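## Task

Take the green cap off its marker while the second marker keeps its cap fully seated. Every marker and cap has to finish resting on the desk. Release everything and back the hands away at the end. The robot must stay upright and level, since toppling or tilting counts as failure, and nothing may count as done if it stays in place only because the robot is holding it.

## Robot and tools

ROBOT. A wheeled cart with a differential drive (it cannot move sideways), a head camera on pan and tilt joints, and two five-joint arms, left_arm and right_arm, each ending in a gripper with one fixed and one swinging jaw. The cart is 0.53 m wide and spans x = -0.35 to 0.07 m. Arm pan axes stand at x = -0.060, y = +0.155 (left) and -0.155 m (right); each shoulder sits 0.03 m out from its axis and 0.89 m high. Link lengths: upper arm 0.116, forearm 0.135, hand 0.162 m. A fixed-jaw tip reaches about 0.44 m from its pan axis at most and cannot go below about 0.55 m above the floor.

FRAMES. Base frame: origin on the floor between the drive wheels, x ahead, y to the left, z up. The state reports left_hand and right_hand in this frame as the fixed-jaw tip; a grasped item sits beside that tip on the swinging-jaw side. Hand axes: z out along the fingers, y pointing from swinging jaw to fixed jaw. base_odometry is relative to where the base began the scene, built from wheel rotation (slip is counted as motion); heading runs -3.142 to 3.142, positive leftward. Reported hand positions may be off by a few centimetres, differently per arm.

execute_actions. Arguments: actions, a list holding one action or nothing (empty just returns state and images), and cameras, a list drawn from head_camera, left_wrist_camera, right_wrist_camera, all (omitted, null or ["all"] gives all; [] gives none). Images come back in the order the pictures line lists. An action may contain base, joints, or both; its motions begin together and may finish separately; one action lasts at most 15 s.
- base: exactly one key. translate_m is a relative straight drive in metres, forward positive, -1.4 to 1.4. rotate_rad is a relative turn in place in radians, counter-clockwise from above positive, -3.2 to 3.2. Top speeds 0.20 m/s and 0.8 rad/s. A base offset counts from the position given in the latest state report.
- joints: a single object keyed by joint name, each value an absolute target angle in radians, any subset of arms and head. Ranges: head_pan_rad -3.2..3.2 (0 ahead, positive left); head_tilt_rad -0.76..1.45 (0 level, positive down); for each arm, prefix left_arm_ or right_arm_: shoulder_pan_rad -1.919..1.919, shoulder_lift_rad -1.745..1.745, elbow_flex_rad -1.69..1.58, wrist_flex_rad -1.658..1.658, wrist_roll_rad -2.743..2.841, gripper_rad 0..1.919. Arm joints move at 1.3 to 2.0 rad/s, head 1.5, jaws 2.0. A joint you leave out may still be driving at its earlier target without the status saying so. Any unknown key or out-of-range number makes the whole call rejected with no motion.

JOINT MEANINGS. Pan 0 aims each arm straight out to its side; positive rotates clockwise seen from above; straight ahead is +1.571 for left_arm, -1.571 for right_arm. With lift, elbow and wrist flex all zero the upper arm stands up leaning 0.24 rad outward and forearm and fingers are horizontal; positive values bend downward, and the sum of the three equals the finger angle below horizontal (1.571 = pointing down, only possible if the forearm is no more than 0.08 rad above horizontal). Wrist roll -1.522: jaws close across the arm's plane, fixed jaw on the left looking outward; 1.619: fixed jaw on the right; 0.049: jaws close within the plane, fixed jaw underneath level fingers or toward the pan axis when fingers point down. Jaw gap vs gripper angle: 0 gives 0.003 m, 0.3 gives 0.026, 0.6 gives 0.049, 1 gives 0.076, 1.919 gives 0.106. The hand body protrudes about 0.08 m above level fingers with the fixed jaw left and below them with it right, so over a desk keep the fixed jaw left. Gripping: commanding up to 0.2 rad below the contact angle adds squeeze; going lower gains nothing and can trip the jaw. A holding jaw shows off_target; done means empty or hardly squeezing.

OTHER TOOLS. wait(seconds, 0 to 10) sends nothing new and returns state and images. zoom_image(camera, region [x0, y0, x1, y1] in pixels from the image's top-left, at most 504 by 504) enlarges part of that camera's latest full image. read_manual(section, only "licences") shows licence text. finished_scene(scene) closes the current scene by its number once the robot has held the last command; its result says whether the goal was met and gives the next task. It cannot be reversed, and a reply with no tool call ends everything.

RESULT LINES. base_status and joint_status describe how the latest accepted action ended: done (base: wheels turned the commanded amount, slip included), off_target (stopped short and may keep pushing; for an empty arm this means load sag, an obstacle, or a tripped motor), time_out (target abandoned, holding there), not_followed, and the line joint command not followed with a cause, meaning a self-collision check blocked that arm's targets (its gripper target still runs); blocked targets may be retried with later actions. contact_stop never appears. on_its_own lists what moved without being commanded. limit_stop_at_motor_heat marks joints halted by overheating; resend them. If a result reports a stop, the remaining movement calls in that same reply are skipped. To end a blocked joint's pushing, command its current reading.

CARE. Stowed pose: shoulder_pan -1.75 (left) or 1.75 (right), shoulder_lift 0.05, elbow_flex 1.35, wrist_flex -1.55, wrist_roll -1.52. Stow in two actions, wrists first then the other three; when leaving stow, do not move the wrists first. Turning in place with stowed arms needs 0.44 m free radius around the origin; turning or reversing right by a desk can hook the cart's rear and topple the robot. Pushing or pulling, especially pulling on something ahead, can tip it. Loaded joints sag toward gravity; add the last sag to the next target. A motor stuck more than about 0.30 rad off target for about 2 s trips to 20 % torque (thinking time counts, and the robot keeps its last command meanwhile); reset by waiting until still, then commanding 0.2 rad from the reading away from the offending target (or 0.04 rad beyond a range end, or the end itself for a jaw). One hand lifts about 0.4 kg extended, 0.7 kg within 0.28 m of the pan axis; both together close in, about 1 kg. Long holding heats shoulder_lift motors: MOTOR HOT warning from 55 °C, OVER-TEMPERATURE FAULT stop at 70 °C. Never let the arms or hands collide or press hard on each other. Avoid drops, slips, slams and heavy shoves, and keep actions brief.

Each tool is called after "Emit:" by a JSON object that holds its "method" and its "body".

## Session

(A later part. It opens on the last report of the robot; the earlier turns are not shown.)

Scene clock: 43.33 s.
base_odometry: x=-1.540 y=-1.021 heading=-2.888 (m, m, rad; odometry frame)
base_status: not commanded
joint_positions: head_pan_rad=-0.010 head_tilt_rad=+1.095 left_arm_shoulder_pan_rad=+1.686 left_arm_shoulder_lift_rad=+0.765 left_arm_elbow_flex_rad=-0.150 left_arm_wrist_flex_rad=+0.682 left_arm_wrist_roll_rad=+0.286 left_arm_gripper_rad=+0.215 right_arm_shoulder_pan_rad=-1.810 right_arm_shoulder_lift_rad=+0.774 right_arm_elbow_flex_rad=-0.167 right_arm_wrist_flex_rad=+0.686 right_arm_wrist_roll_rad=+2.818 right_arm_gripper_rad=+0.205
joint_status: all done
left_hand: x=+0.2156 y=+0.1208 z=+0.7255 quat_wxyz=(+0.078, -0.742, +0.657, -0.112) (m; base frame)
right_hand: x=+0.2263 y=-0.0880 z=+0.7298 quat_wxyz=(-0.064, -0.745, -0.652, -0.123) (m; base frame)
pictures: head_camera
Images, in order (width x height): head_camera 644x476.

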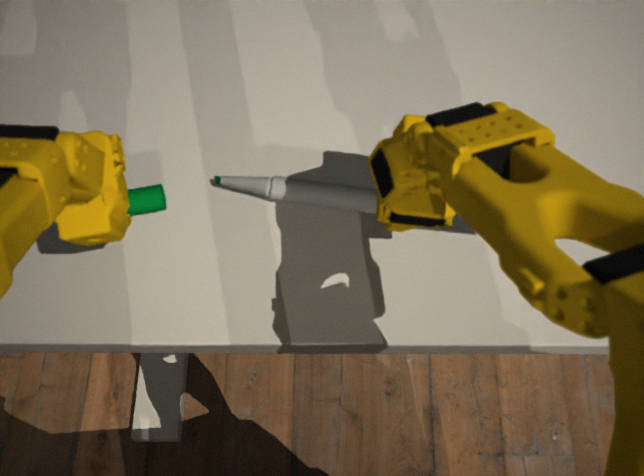

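Emit:
{"method": "execute_actions", "body": {"actions": [{"joints":{"left_arm_gripper_rad":0.5,"right_arm_gripper_rad":0.5}}], "cameras": []}}

Emit:
{"method": "execute_actions", "body": {"actions": [{"joints":{"left_arm_shoulder_lift_rad":0.3,"right_arm_shoulder_lift_rad":0.3}}], "cameras": []}}

Emit:
{"method": "execute_actions", "body": {"actions": [{"base":{"translate_m":-0.3},"joints":{"head_tilt_rad":0.7}}], "cameras": ["head_camera"]}}

Scene clock: 44.47 s.
base_odometry: x=-1.540 y=-1.021 heading=-2.888 (m, m, rad; odometry frame)
base_status: not commanded
joint_positions: head_pan_rad=-0.010 head_tilt_rad=+1.095 left_arm_shoulder_pan_rad=+1.686 left_arm_shoulder_lift_rad=+0.765 left_arm_elbow_flex_rad=-0.150 left_arm_wrist_flex_rad=+0.682 left_arm_wrist_roll_rad=+0.286 left_arm_gripper_rad=+0.488 right_arm_shoulder_pan_rad=-1.810 right_arm_shoulder_lift_rad=+0.774 right_arm_elbow_flex_rad=-0.167 right_arm_wrist_flex_rad=+0.686 right_arm_wrist_roll_rad=+2.818 right_arm_gripper_rad=+0.490
joint_status: all done
left_hand: x=+0.2156 y=+0.1208 z=+0.7255 quat_wxyz=(+0.078, -0.742, +0.657, -0.112) (m; base frame)
right_hand: x=+0.2263 y=-0.0880 z=+0.7298 quat_wxyz=(-0.064, -0.745, -0.652, -0.123) (m; base frame)
pictures: none
No camera images: the call's "cameras" was empty. Leave "cameras" out to get every camera's image.

Scene clock: 45.53 s.
base_odometry: x=-1.540 y=-1.021 heading=-2.888 (m, m, rad; odometry frame)
base_status: not commanded
joint_positions: head_pan_rad=-0.010 head_tilt_rad=+1.095 left_arm_shoulder_pan_rad=+1.686 left_arm_shoulder_lift_rad=+0.354 left_arm_elbow_flex_rad=-0.150 left_arm_wrist_flex_rad=+0.682 left_arm_wrist_roll_rad=+0.286 left_arm_gripper_rad=+0.489 right_arm_shoulder_pan_rad=-1.810 right_arm_shoulder_lift_rad=+0.351 right_arm_elbow_flex_rad=-0.167 right_arm_wrist_flex_rad=+0.686 right_arm_wrist_roll_rad=+2.818 right_arm_gripper_rad=+0.491
joint_status: all done
left_hand: x=+0.2620 y=+0.1154 z=+0.8384 quat_wxyz=(+0.192, -0.705, +0.624, -0.275) (m; base frame)
right_hand: x=+0.2692 y=-0.0776 z=+0.8526 quat_wxyz=(-0.158, -0.707, -0.619, -0.305) (m; base frame)
pictures: none
No camera images: the call's "cameras" was empty. Leave "cameras" out to get every camera's image.

Scene clock: 47.97 s.
base_odometry: x=-1.249 y=-0.946 heading=-2.888 (m, m, rad; odometry frame)
base_status: done
joint_positions: head_pan_rad=-0.010 head_tilt_rad=+0.714 left_arm_shoulder_pan_rad=+1.686 left_arm_shoulder_lift_rad=+0.354 left_arm_elbow_flex_rad=-0.150 left_arm_wrist_flex_rad=+0.682 left_arm_wrist_roll_rad=+0.286 left_arm_gripper_rad=+0.489 right_arm_shoulder_pan_rad=-1.810 right_arm_shoulder_lift_rad=+0.351 right_arm_elbow_flex_rad=-0.167 right_arm_wrist_flex_rad=+0.686 right_arm_wrist_roll_rad=+2.818 right_arm_gripper_rad=+0.491
joint_status: all done
left_hand: x=+0.2620 y=+0.1154 z=+0.8384 quat_wxyz=(+0.192, -0.705, +0.624, -0.275) (m; base frame)
right_hand: x=+0.2692 y=-0.0776 z=+0.8526 quat_wxyz=(-0.158, -0.707, -0.619, -0.305) (m; base frame)
pictures: head_camera
Images, in order (width x height): head_camera 644x476.

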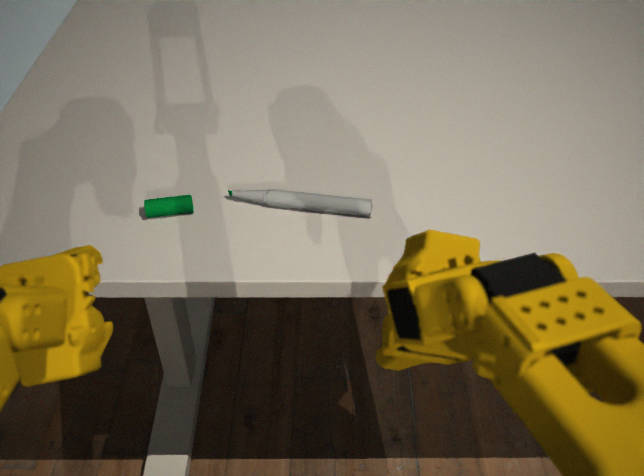

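Emit:
{"method": "finished_scene", "body": {"scene": 2}}

The scene is finished: the task was done.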